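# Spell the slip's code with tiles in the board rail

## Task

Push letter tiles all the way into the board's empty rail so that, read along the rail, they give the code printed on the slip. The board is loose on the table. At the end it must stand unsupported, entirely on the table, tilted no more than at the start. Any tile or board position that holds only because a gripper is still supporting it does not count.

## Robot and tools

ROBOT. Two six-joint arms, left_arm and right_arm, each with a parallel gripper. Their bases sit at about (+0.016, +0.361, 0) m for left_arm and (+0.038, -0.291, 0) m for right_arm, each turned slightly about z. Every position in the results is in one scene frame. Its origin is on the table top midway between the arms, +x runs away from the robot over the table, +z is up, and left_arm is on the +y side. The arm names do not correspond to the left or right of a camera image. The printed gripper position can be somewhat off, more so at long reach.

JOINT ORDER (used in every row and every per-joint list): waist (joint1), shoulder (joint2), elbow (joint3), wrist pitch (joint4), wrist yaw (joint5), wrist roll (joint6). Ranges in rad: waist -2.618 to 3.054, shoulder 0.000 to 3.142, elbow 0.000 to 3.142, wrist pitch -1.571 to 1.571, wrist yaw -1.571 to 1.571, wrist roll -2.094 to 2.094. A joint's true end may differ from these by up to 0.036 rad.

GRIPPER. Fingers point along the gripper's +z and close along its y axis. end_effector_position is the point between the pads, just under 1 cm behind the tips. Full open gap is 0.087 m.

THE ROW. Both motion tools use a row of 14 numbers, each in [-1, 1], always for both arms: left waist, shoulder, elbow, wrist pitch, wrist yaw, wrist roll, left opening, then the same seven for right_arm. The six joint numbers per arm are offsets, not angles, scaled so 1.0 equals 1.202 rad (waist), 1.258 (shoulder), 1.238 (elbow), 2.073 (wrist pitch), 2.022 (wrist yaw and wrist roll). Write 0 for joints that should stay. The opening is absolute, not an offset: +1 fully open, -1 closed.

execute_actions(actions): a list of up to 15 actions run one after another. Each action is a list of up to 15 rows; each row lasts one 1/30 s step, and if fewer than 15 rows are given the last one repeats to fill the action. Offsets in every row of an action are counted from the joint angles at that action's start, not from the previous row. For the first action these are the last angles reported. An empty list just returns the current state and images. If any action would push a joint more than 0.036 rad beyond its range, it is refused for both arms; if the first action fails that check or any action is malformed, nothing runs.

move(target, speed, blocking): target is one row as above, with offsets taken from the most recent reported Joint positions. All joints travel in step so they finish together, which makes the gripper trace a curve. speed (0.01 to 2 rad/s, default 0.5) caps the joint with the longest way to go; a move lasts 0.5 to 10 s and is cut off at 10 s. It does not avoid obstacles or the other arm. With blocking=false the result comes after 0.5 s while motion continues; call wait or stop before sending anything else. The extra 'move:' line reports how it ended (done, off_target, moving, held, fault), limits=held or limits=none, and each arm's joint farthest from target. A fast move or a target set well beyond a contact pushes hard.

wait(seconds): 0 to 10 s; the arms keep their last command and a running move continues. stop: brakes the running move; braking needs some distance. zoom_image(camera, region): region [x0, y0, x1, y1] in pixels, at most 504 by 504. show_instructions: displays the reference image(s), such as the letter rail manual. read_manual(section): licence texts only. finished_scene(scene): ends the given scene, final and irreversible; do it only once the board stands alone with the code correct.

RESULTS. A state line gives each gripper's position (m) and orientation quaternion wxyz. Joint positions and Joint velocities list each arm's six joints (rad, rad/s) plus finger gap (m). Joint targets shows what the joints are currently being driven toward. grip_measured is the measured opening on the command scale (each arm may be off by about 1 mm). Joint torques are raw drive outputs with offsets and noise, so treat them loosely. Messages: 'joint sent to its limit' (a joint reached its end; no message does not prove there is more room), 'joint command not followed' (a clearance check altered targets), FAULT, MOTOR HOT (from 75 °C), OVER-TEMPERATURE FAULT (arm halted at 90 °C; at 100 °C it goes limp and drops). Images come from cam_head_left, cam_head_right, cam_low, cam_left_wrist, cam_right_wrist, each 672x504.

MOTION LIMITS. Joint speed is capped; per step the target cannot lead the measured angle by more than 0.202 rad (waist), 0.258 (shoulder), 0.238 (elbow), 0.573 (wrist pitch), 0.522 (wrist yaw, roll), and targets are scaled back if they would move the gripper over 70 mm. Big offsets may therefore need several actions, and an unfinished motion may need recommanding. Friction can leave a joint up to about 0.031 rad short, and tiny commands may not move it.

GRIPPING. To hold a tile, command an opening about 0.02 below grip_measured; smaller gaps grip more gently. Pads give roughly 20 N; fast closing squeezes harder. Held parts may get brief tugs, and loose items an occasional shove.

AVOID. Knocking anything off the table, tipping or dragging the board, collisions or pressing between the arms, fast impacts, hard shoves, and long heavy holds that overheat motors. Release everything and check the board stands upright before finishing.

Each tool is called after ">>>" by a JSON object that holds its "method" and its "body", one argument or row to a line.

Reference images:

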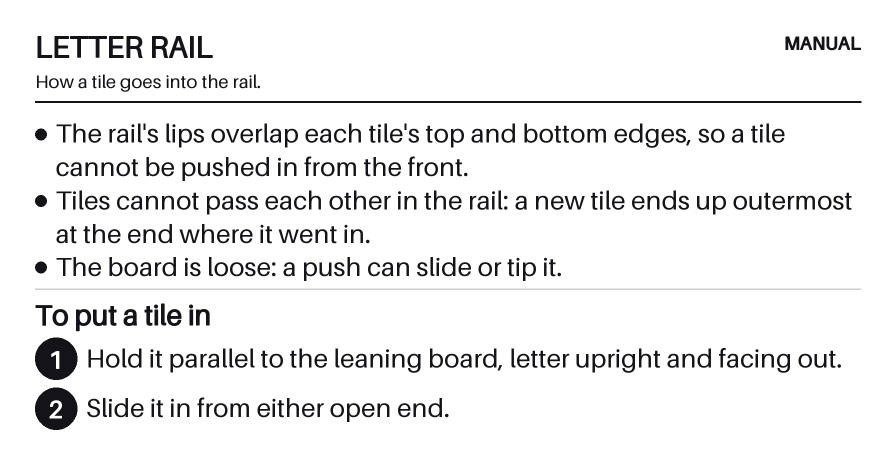

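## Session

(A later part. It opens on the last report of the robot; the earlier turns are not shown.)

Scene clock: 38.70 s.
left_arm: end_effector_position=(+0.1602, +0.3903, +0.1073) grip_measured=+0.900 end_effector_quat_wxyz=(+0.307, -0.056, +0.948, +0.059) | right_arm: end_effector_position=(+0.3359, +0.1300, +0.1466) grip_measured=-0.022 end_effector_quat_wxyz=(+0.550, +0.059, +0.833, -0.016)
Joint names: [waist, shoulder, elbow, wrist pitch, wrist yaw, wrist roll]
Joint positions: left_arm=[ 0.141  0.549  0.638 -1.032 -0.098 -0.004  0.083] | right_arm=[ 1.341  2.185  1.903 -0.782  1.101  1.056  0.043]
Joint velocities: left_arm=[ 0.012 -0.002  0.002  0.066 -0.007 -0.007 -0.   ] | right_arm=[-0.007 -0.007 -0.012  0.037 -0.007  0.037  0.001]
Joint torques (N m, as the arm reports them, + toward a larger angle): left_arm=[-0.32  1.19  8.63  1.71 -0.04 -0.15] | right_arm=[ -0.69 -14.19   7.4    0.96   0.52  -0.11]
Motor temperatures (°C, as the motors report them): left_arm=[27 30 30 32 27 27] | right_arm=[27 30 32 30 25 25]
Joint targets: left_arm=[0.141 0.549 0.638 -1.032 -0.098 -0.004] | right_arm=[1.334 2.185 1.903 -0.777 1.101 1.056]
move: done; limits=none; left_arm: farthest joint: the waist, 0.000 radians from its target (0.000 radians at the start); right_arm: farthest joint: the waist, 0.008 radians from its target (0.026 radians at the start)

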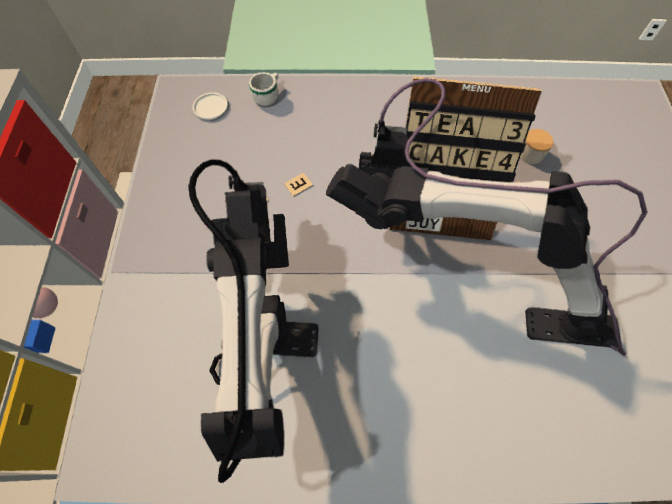

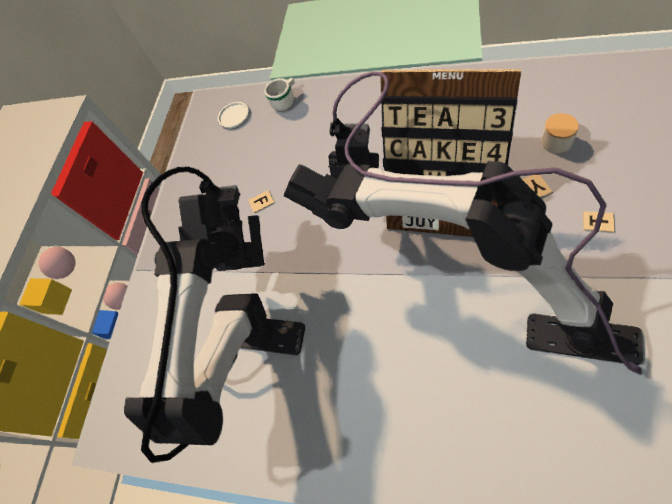

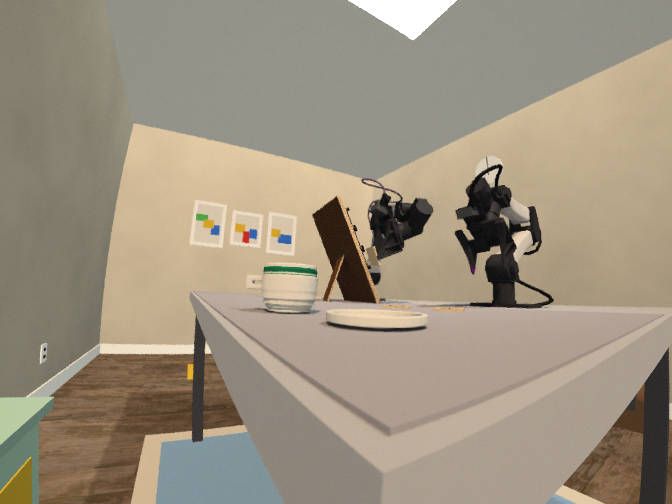

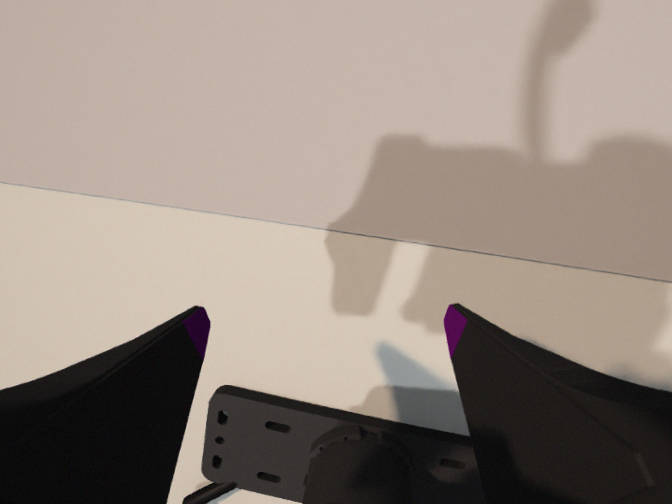

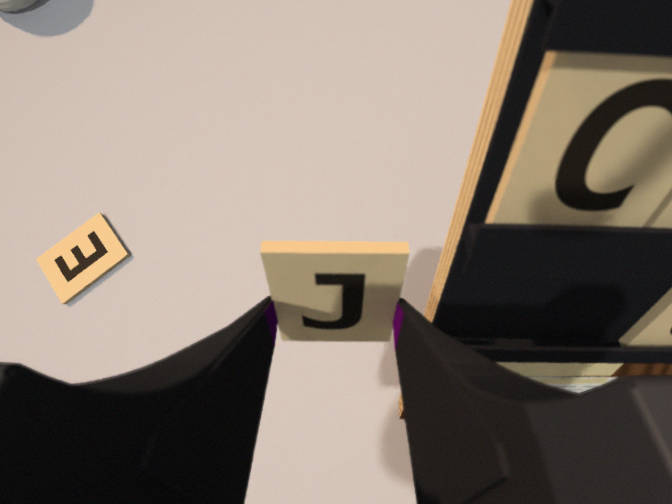

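>>> {"method": "move", "body": {
  "target": [0,0,0,0,0,0,0.9,-0.0175,-0.056,-0.086,0.0225,-0.023,0,-0.12],
  "speed": 0.12
}}

>>> {"method": "zoom_image", "body": {
  "camera": "cam_low",
  "region": [350,230,400,280]
}}

Scene clock: 40.23 s.
left_arm: end_effector_position=(+0.1602, +0.3903, +0.1073) grip_measured=+0.900 end_effector_quat_wxyz=(+0.307, -0.056, +0.948, +0.059) | right_arm: end_effector_position=(+0.3349, +0.1193, +0.1464) grip_measured=-0.022 end_effector_quat_wxyz=(+0.541, +0.065, +0.838, -0.006)
Joint names: [waist, shoulder, elbow, wrist pitch, wrist yaw, wrist roll]
Joint positions: left_arm=[ 0.141  0.549  0.638 -1.032 -0.098 -0.004  0.083] | right_arm=[ 1.329  2.125  1.818 -0.74   1.072  1.056  0.043]
Joint velocities: left_arm=[-0.032  0.002 -0.007 -0.022 -0.037 -0.051 -0.001] | right_arm=[-0.002  0.002  0.002 -0.037 -0.037 -0.007  0.001]
Joint torques (N m, as the arm reports them, + toward a larger angle): left_arm=[-0.31  1.19  8.65  1.71 -0.05 -0.14] | right_arm=[ -0.82 -14.77   5.57   0.98   0.34  -0.12]
Motor temperatures (°C, as the motors report them): left_arm=[27 30 30 32 27 27] | right_arm=[27 31 32 30 25 25]
Joint targets: left_arm=[0.141 0.549 0.638 -1.032 -0.098 -0.004] | right_arm=[1.320 2.114 1.797 -0.735 1.055 1.056]
move: off_target (right_arm); limits=none; left_arm: farthest joint: the waist, 0.000 radians from its target (0.000 radians at the start); right_arm: farthest joint: the elbow, 0.021 radians from its target (0.107 radians at the start)

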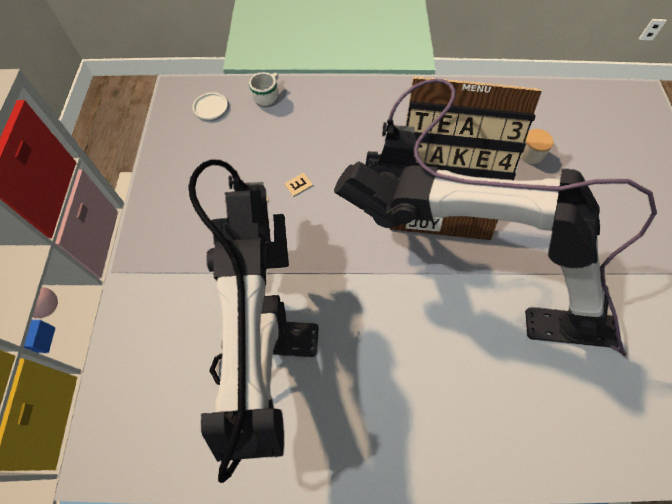

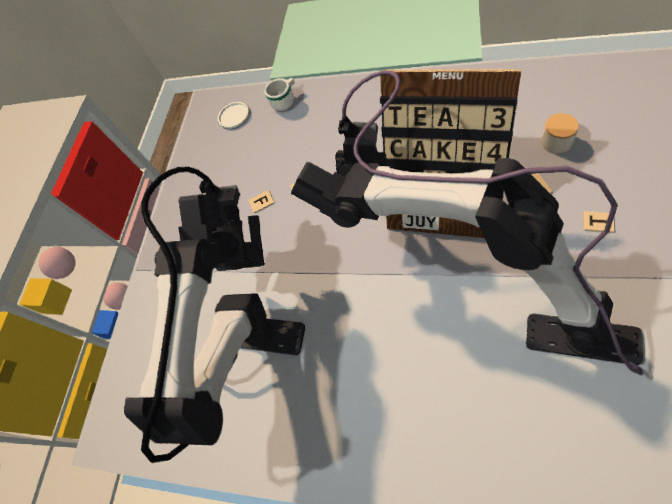

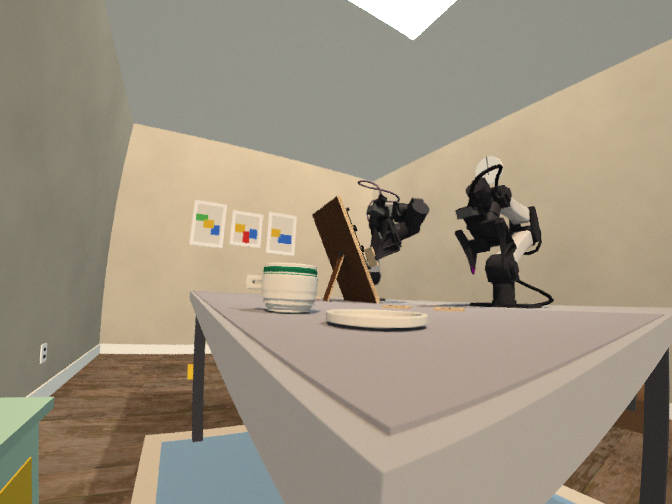

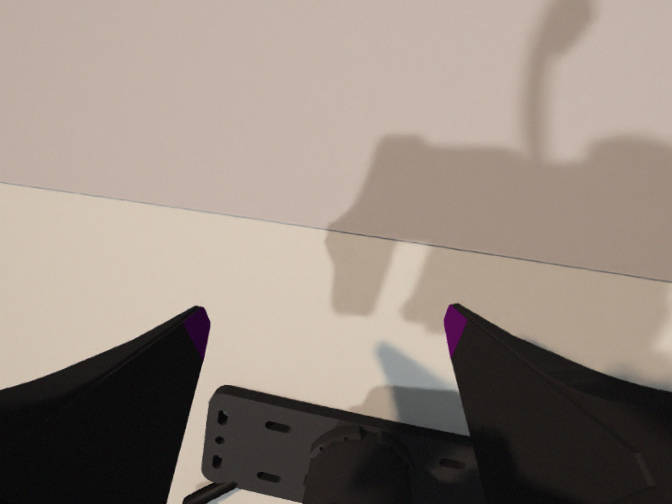

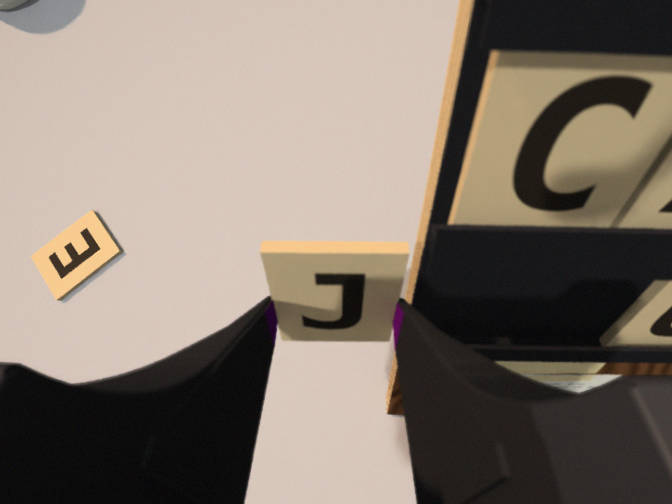

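Region (350, 230, 400, 280) of cam_low's 672x504 image, scaled by 10.080, with more detail than that image has.

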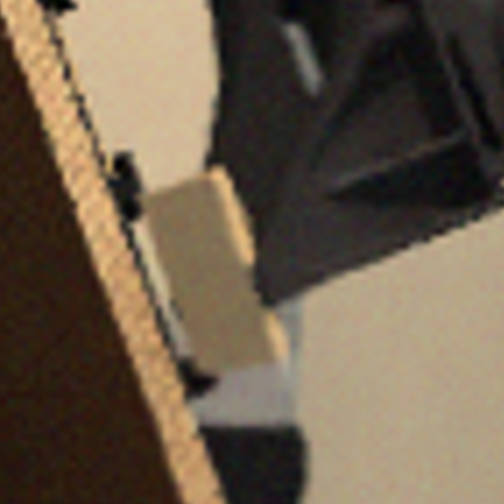

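>>> {"method": "move", "body": {
  "target": [0,0,0,0,0,0,0.9,0,0,-0.0235,0,0,0,-0.12],
  "speed": 0.1
}}

>>> {"method": "move", "body": {
  "target": [0,0,0,0,0,0,0.9,-0.009,-0.036,-0.0625,0.016,0,-0.008,-0.12],
  "speed": 0.1
}}

Scene clock: 41.23 s.
left_arm: end_effector_position=(+0.1602, +0.3903, +0.1073) grip_measured=+0.900 end_effector_quat_wxyz=(+0.307, -0.056, +0.948, +0.059) | right_arm: end_effector_position=(+0.3343, +0.1178, +0.1434) grip_measured=-0.022 end_effector_quat_wxyz=(+0.540, +0.062, +0.839, -0.009)
Joint names: [waist, shoulder, elbow, wrist pitch, wrist yaw, wrist roll]
Joint positions: left_arm=[ 0.141  0.549  0.638 -1.032 -0.098 -0.004  0.083] | right_arm=[ 1.329  2.125  1.809 -0.739  1.072  1.056  0.043]
Joint velocities: left_arm=[-0.007 -0.002  0.002 -0.022 -0.037  0.037 -0.001] | right_arm=[-0.002 -0.007  0.002  0.037  0.022  0.007 -0.001]
Joint torques (N m, as the arm reports them, + toward a larger angle): left_arm=[-0.33  1.22  8.65  1.71 -0.05 -0.16] | right_arm=[  0.23 -13.63   5.9    0.96   0.56  -0.05]
Motor temperatures (°C, as the motors report them): left_arm=[27 30 30 32 27 27] | right_arm=[27 32 32 30 25 25]
Joint targets: left_arm=[0.141 0.549 0.638 -1.032 -0.098 -0.004] | right_arm=[1.329 2.125 1.789 -0.740 1.072 1.056]
move: done; limits=none; left_arm: farthest joint: the waist, 0.000 radians from its target (0.000 radians at the start); right_arm: farthest joint: the elbow, 0.020 radians from its target (0.029 radians at the start)

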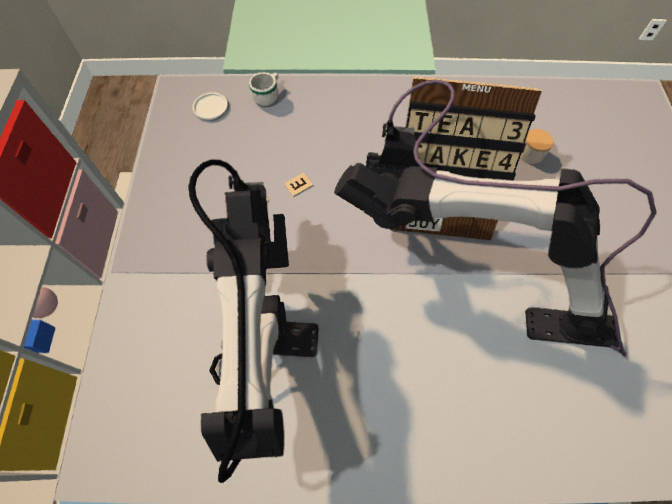

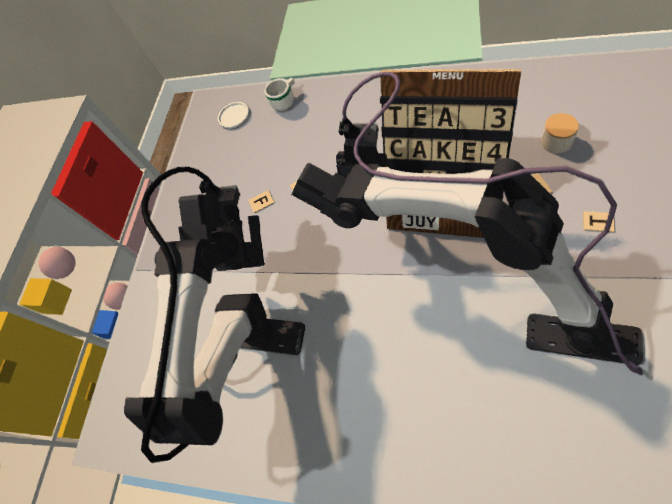

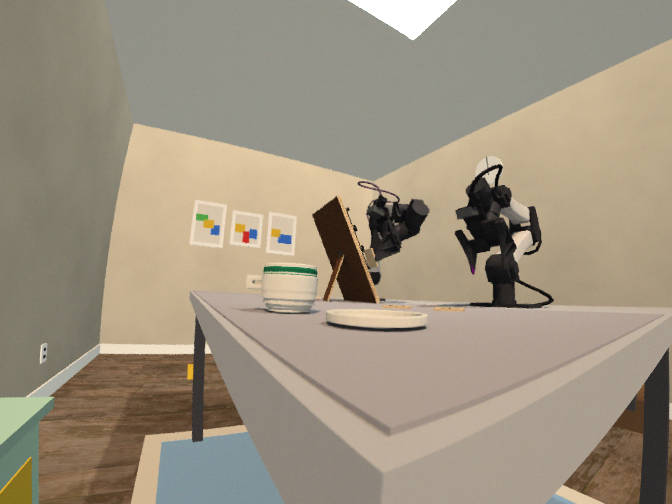

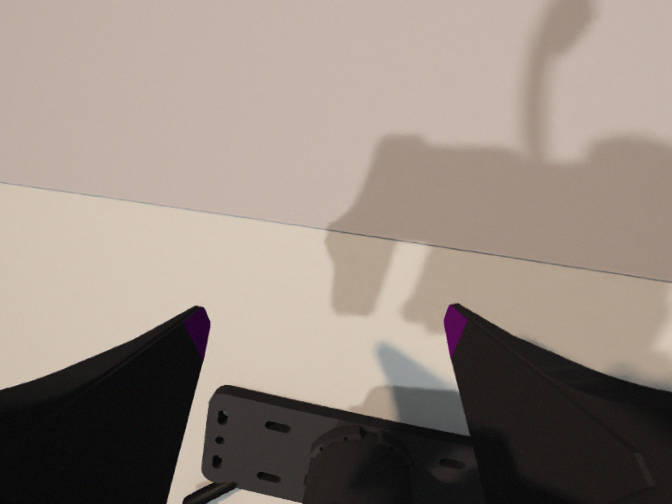

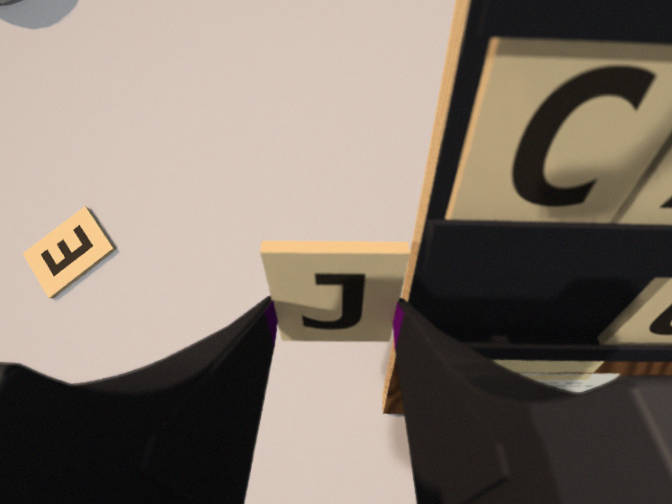

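Scene clock: 42.37 s.
left_arm: end_effector_position=(+0.1602, +0.3903, +0.1073) grip_measured=+0.900 end_effector_quat_wxyz=(+0.307, -0.056, +0.948, +0.059) | right_arm: end_effector_position=(+0.3317, +0.1107, +0.1427) grip_measured=-0.022 end_effector_quat_wxyz=(+0.541, +0.061, +0.839, -0.009)
Joint names: [waist, shoulder, elbow, wrist pitch, wrist yaw, wrist roll]
Joint positions: left_arm=[ 0.141  0.549  0.638 -1.032 -0.098 -0.004  0.083] | right_arm=[ 1.329  2.091  1.752 -0.712  1.072  1.049  0.043]
Joint velocities: left_arm=[ 0.007 -0.007  0.002  0.007  0.037 -0.037 -0.001] | right_arm=[-0.017 -0.017 -0.007  0.066  0.081  0.081 -0.   ]
Joint torques (N m, as the arm reports them, + toward a larger angle): left_arm=[-0.35  1.22  8.64  1.72 -0.04 -0.15] | right_arm=[ -1.03 -14.26   5.71   0.98   0.5   -0.21]
Motor temperatures (°C, as the motors report them): left_arm=[27 29 30 32 27 27] | right_arm=[27 32 32 30 25 25]
Joint targets: left_arm=[0.141 0.549 0.638 -1.032 -0.098 -0.004] | right_arm=[1.318 2.080 1.731 -0.706 1.072 1.039]
move: off_target (right_arm); limits=none; left_arm: farthest joint: the waist, 0.000 radians from its target (0.000 radians at the start); right_arm: farthest joint: the elbow, 0.021 radians from its target (0.077 radians at the start)

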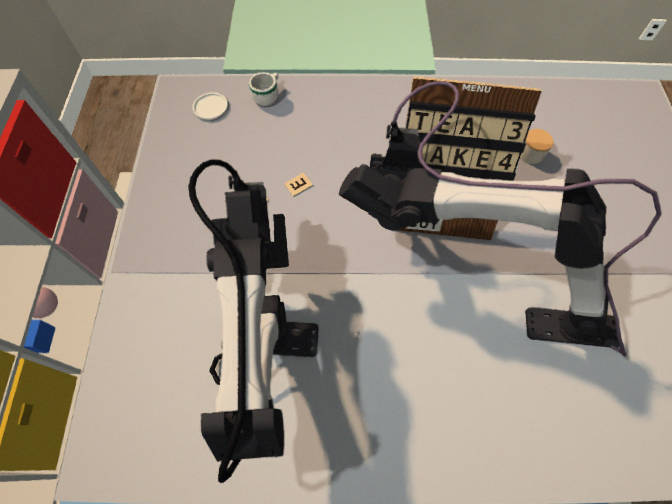

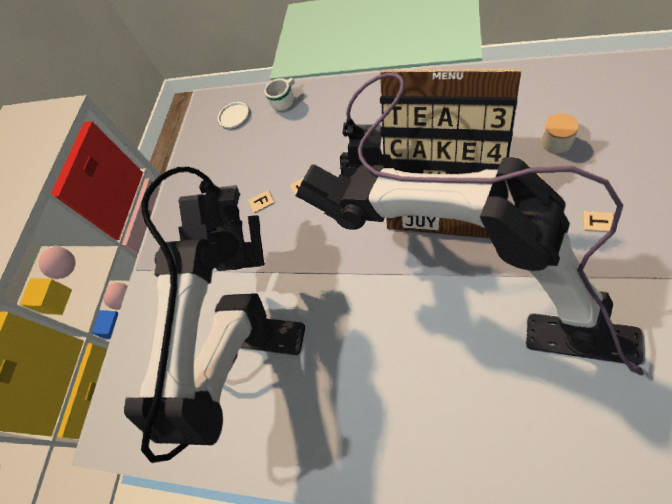

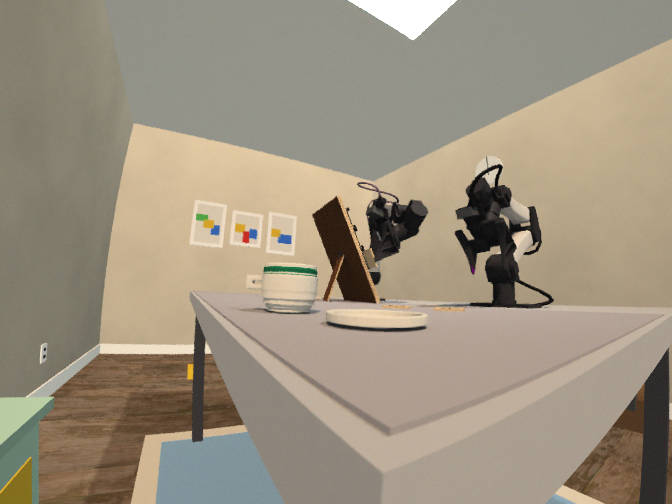

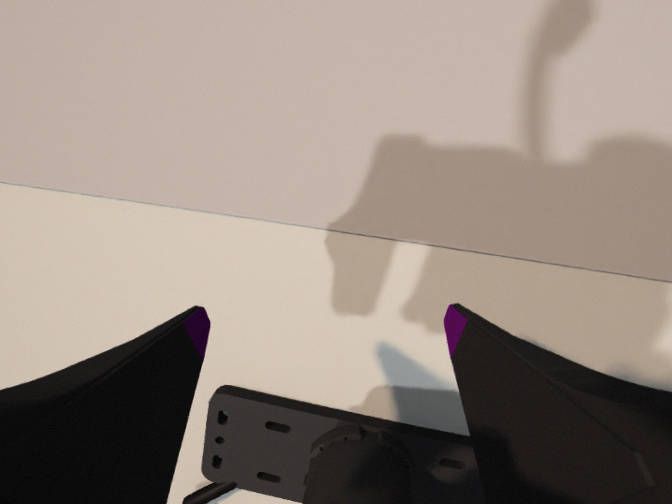

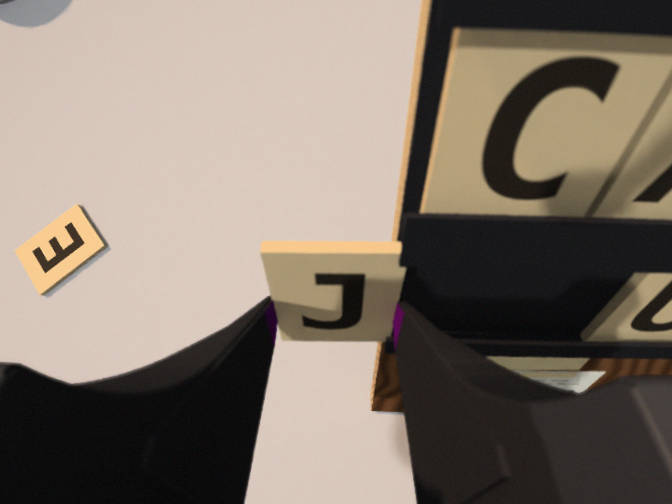

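>>> {"method": "execute_actions", "body": {
  "actions": [
    [[0,0,0,0,0,0,0.9,-0.010,-0.009,-0.016,0.002,-0.007,-0.004,-0.12],[0,0,0,0,0,0,0.9,-0.011,-0.014,-0.023,0.005,-0.007,-0.004,-0.12],[0,0,0,0,0,0,0.9,-0.012,-0.019,-0.030,0.007,-0.007,-0.005,-0.12],[0,0,0,0,0,0,0.9,-0.012,-0.024,-0.038,0.009,-0.008,-0.005,-0.12],[0,0,0,0,0,0,0.9,-0.013,-0.029,-0.045,0.012,-0.008,-0.006,-0.12],[0,0,0,0,0,0,0.9,-0.014,-0.034,-0.053,0.014,-0.008,-0.006,-0.12],[0,0,0,0,0,0,0.9,-0.014,-0.039,-0.060,0.016,-0.009,-0.007,-0.12],[0,0,0,0,0,0,0.9,-0.015,-0.045,-0.068,0.019,-0.009,-0.007,-0.12],[0,0,0,0,0,0,0.9,-0.016,-0.050,-0.076,0.021,-0.009,-0.008,-0.12],[0,0,0,0,0,0,0.9,-0.016,-0.055,-0.084,0.023,-0.010,-0.008,-0.12],[0,0,0,0,0,0,0.9,-0.017,-0.060,-0.092,0.026,-0.010,-0.009,-0.12]]
  ]
}}

>>> {"method": "wait", "body": {
  "seconds": 0.3
}}

Scene clock: 43.23 s.
left_arm: end_effector_position=(+0.1602, +0.3903, +0.1073) grip_measured=+0.900 end_effector_quat_wxyz=(+0.307, -0.056, +0.948, +0.059) | right_arm: end_effector_position=(+0.3314, +0.0944, +0.1448) grip_measured=-0.022 end_effector_quat_wxyz=(+0.541, +0.066, +0.838, -0.008)
Joint names: [waist, shoulder, elbow, wrist pitch, wrist yaw, wrist roll]
Joint positions: left_arm=[ 0.141  0.549  0.638 -1.032 -0.098 -0.004  0.083] | right_arm=[ 1.317  2.026  1.66  -0.672  1.069  1.042  0.043]
Joint velocities: left_arm=[ 0.002 -0.002 -0.002 -0.037  0.007  0.081  0.   ] | right_arm=[-0.002 -0.007 -0.012 -0.007  0.022 -0.007 -0.001]
Joint torques (N m, as the arm reports them, + toward a larger angle): left_arm=[-0.33  1.19  8.64  1.71 -0.05 -0.15] | right_arm=[ -0.93 -13.28   5.61   1.03   0.31  -0.2 ]
Motor temperatures (°C, as the motors report them): left_arm=[27 29 30 32 27 27] | right_arm=[27 33 32 30 25 25]
Joint targets: left_arm=[0.141 0.549 0.638 -1.032 -0.098 -0.004] | right_arm=[1.309 2.016 1.639 -0.658 1.051 1.031]

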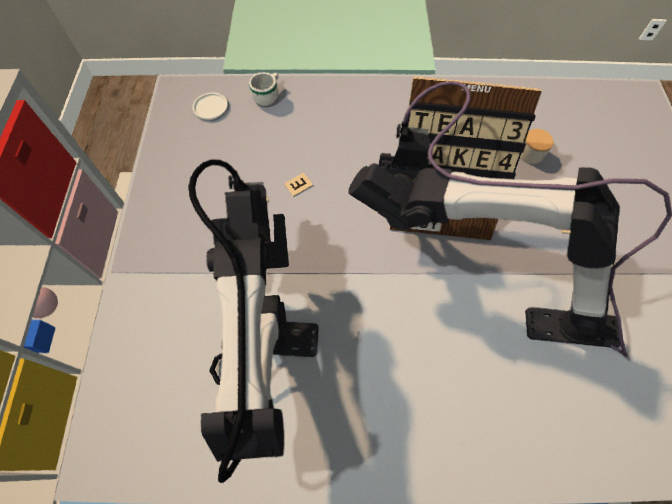

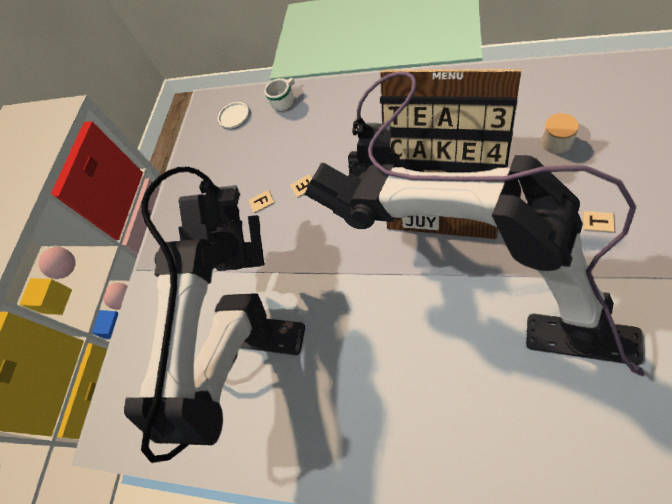

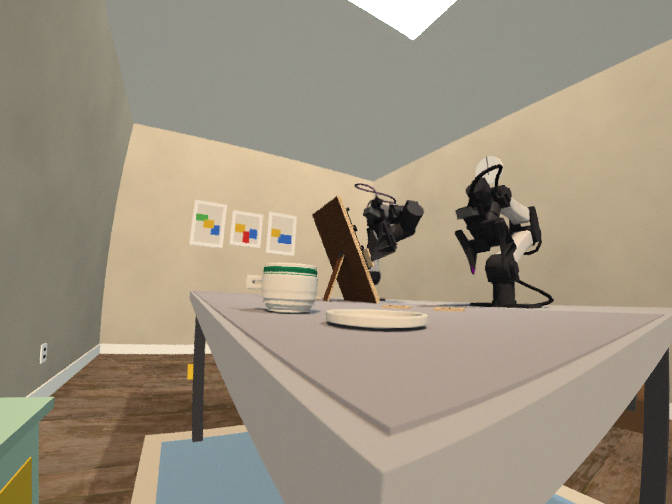

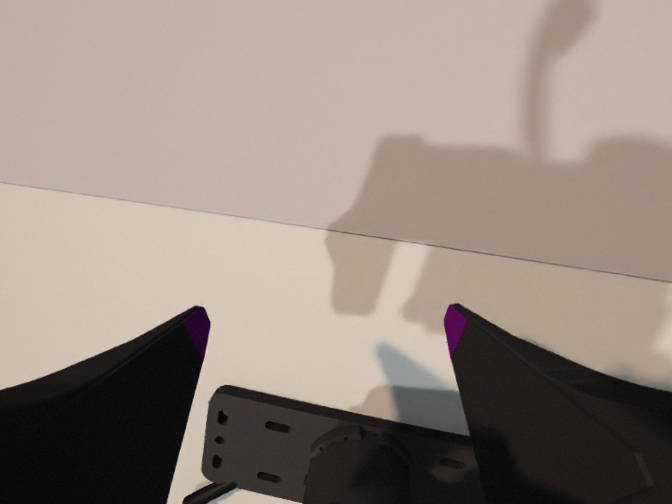

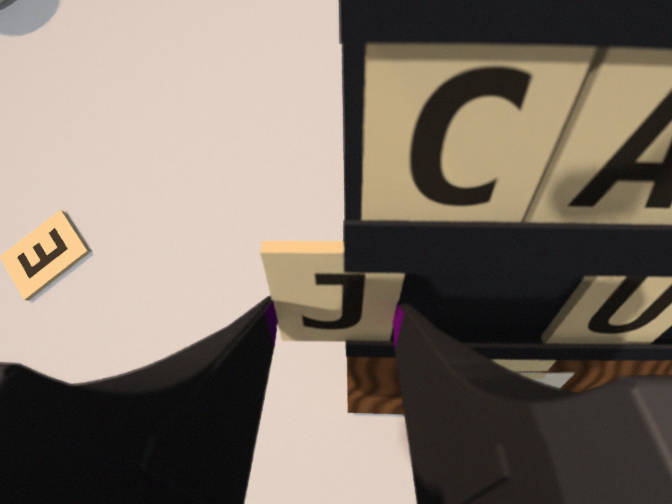

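Scene clock: 43.53 s.
left_arm: end_effector_position=(+0.1602, +0.3903, +0.1073) grip_measured=+0.900 end_effector_quat_wxyz=(+0.307, -0.056, +0.948, +0.059) | right_arm: end_effector_position=(+0.3316, +0.0956, +0.1449) grip_measured=-0.022 end_effector_quat_wxyz=(+0.542, +0.067, +0.838, -0.005)
Joint names: [waist, shoulder, elbow, wrist pitch, wrist yaw, wrist roll]
Joint positions: left_arm=[ 0.141  0.549  0.638 -1.032 -0.098 -0.004  0.083] | right_arm=[ 1.317  2.026  1.659 -0.664  1.068  1.04   0.043]
Joint velocities: left_arm=[-0.022 -0.007  0.002  0.007  0.037 -0.022  0.   ] | right_arm=[ 0.007  0.007 -0.017 -0.022 -0.022 -0.022  0.001]
Joint torques (N m, as the arm reports them, + toward a larger angle): left_arm=[-0.34  1.2   8.64  1.71 -0.05 -0.15] | right_arm=[ -0.97 -13.81   5.77   1.     0.32  -0.17]
Motor temperatures (°C, as the motors report them): left_arm=[27 29 30 32 27 27] | right_arm=[27 33 32 30 25 25]
Joint targets: left_arm=[0.141 0.549 0.638 -1.032 -0.098 -0.004] | right_arm=[1.309 2.016 1.639 -0.658 1.051 1.031]
wait: 0.30 s; no rest

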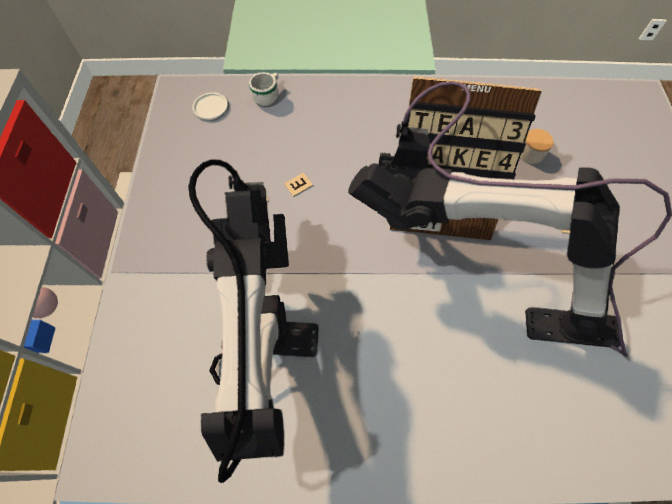

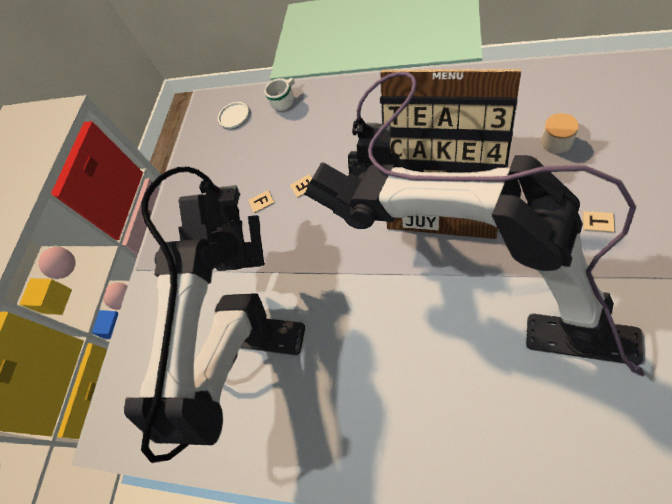

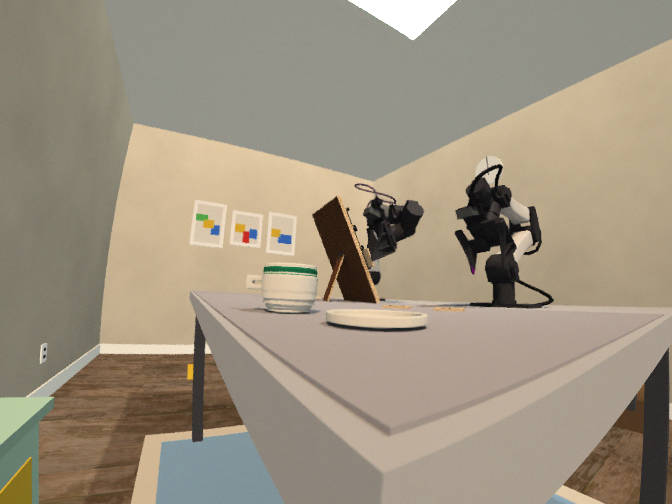

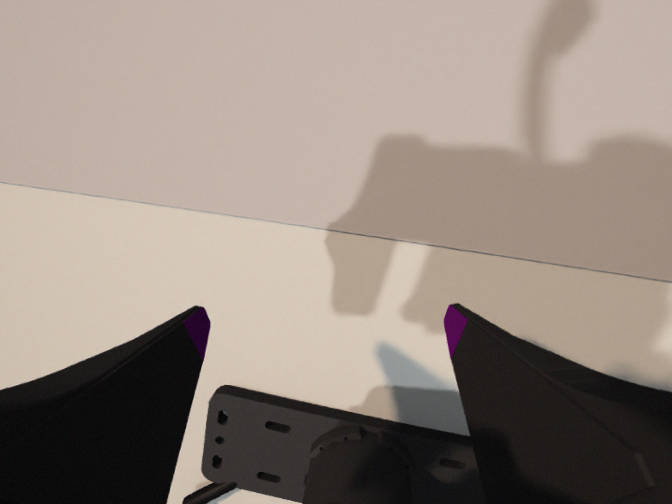

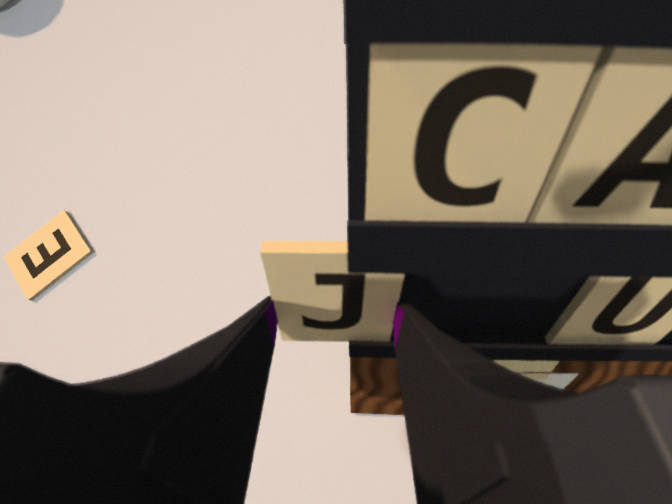

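>>> {"method": "execute_actions", "body": {
  "actions": []
}}

>>> {"method": "move", "body": {
  "target": [0,0,0,0,0,0,0.9,-0.016,-0.064,-0.094,0.026,-0.006,-0.008,-0.12],
  "speed": 0.15
}}

Scene clock: 44.13 s.
left_arm: end_effector_position=(+0.1602, +0.3903, +0.1073) grip_measured=+0.900 end_effector_quat_wxyz=(+0.307, -0.056, +0.948, +0.059) | right_arm: end_effector_position=(+0.3316, +0.0958, +0.1449) grip_measured=-0.022 end_effector_quat_wxyz=(+0.542, +0.067, +0.838, -0.005)
Joint names: [waist, shoulder, elbow, wrist pitch, wrist yaw, wrist roll]
Joint positions: left_arm=[ 0.141  0.549  0.638 -1.032 -0.098 -0.004  0.083] | right_arm=[ 1.317  2.026  1.659 -0.663  1.068  1.04   0.043]
Joint velocities: left_arm=[-0.012 -0.002  0.017 -0.007 -0.007  0.022 -0.001] | right_arm=[-0.002 -0.007  0.007 -0.081  0.007 -0.022 -0.001]
Joint torques (N m, as the arm reports them, + toward a larger angle): left_arm=[-0.31  1.19  8.62  1.71 -0.05 -0.15] | right_arm=[ -0.79 -13.64   5.83   0.99   0.35  -0.29]
Motor temperatures (°C, as the motors report them): left_arm=[27 29 30 32 27 27] | right_arm=[27 33 32 30 25 25]
Joint targets: left_arm=[0.141 0.549 0.638 -1.032 -0.098 -0.004] | right_arm=[1.309 2.016 1.639 -0.658 1.051 1.031]

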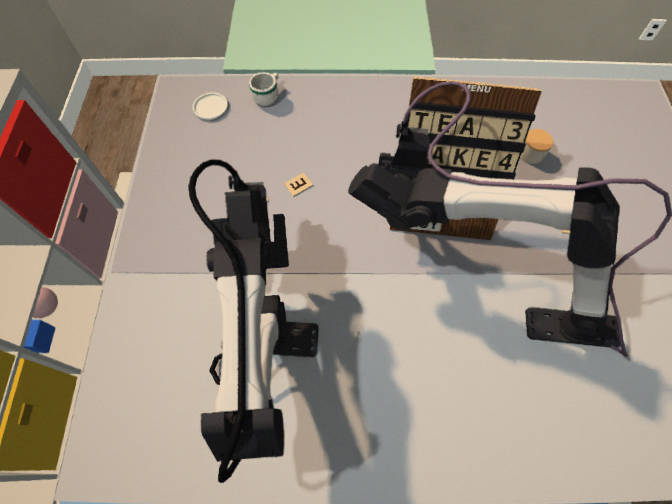

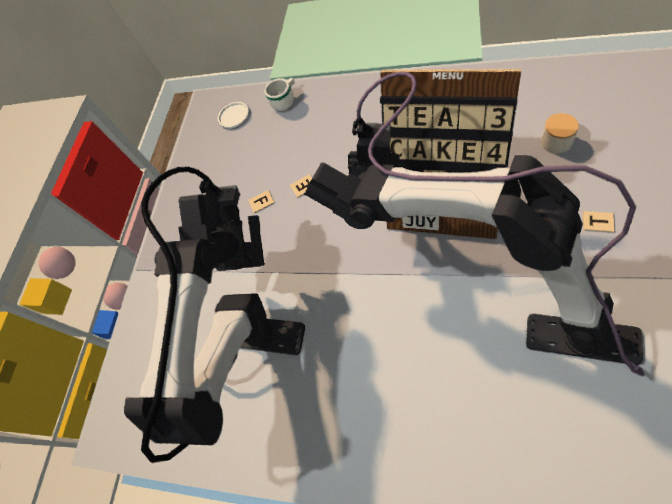

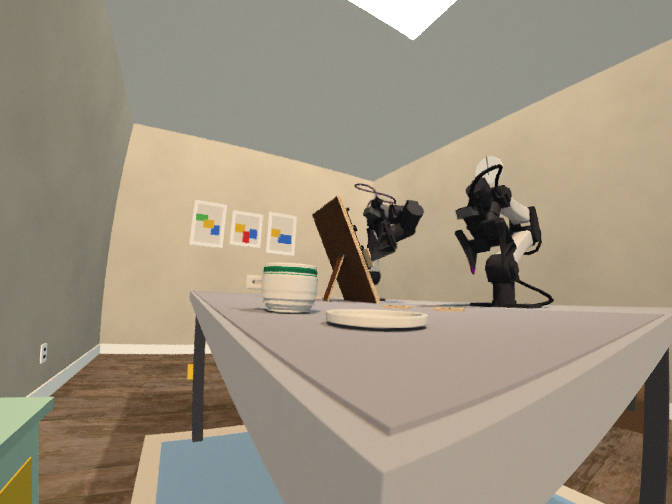

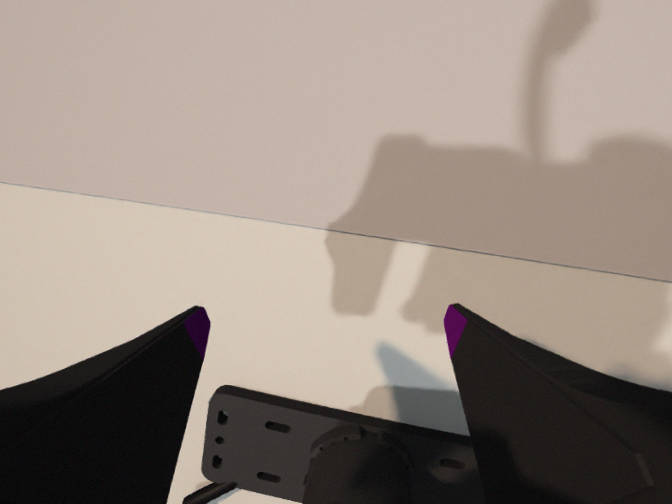

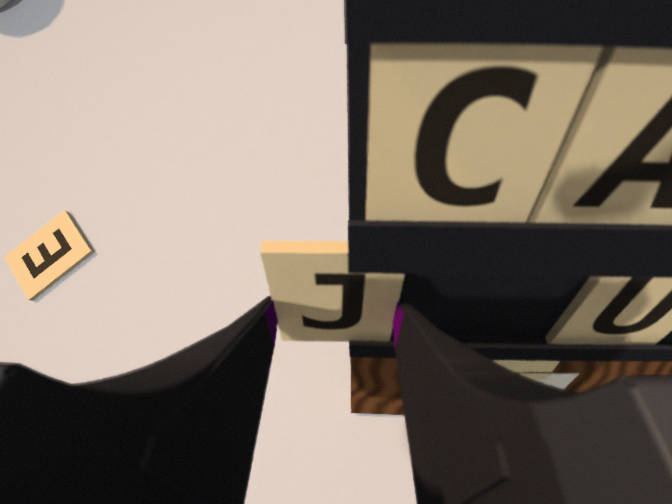

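Scene clock: 45.27 s.
left_arm: end_effector_position=(+0.1602, +0.3903, +0.1073) grip_measured=+0.900 end_effector_quat_wxyz=(+0.307, -0.056, +0.948, +0.059) | right_arm: end_effector_position=(+0.3296, +0.0800, +0.1445) grip_measured=-0.022 end_effector_quat_wxyz=(+0.541, +0.071, +0.838, -0.002)
Joint names: [waist, shoulder, elbow, wrist pitch, wrist yaw, wrist roll]
Joint positions: left_arm=[ 0.141  0.549  0.638 -1.032 -0.098 -0.004  0.083] | right_arm=[ 1.308  1.961  1.562 -0.616  1.062  1.033  0.043]
Joint velocities: left_arm=[-0.007 -0.002 -0.002  0.051  0.037  0.066  0.   ] | right_arm=[-0.017 -0.012 -0.002  0.007 -0.095 -0.051  0.   ]
Joint torques (N m, as the arm reports them, + toward a larger angle): left_arm=[-0.33  1.2   8.63  1.72 -0.05 -0.16] | right_arm=[ -0.54 -13.54   5.92   1.08   0.42  -0.19]
Motor temperatures (°C, as the motors report them): left_arm=[27 29 30 32 27 27] | right_arm=[27 34 32 30 25 25]
Joint targets: left_arm=[0.141 0.549 0.638 -1.032 -0.098 -0.004] | right_arm=[1.298 1.946 1.543 -0.609 1.056 1.024]
move: done; limits=none; left_arm: farthest joint: the waist, 0.000 radians from its target (0.000 radians at the start); right_arm: farthest joint: the elbow, 0.019 radians from its target (0.117 radians at the start)

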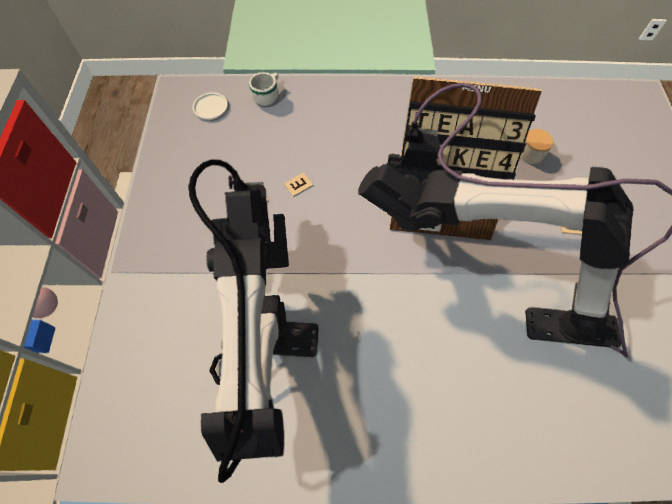

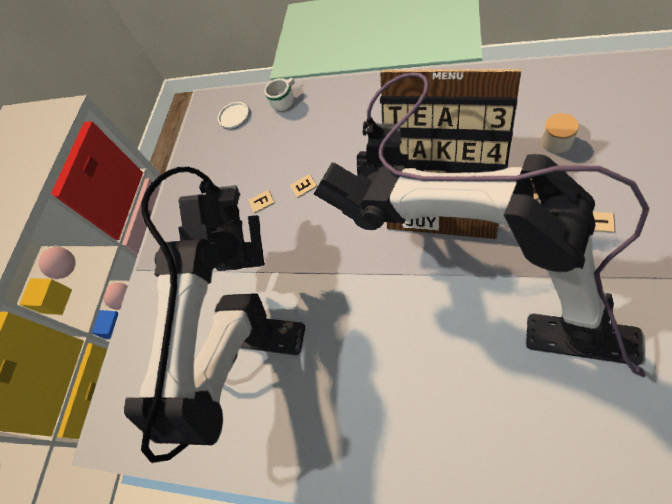

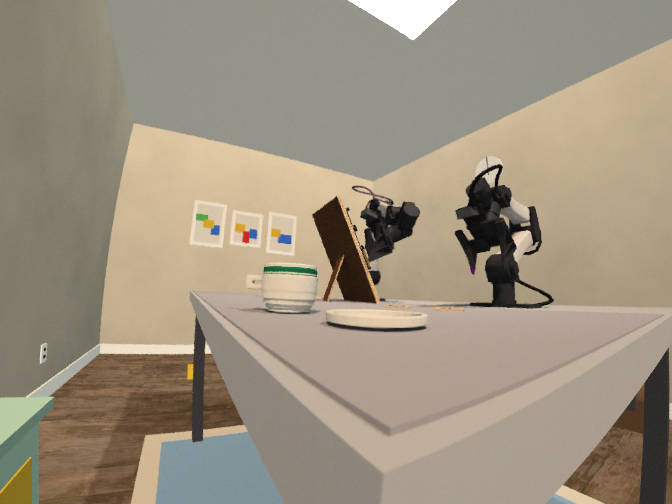

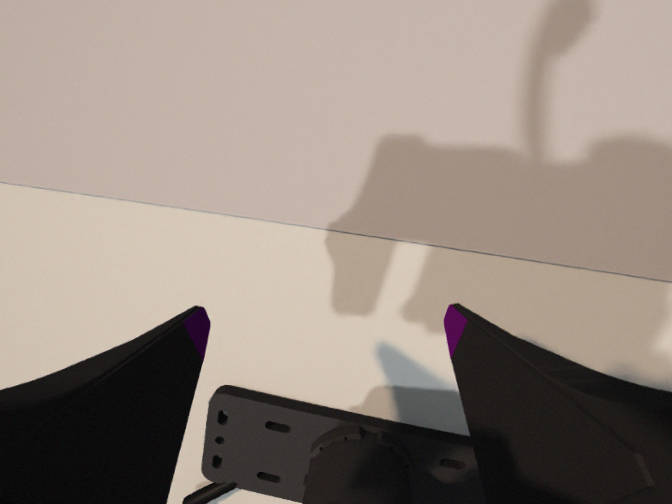

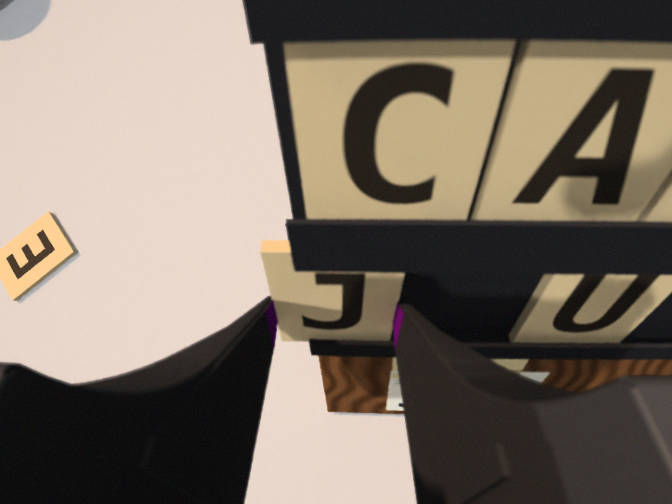

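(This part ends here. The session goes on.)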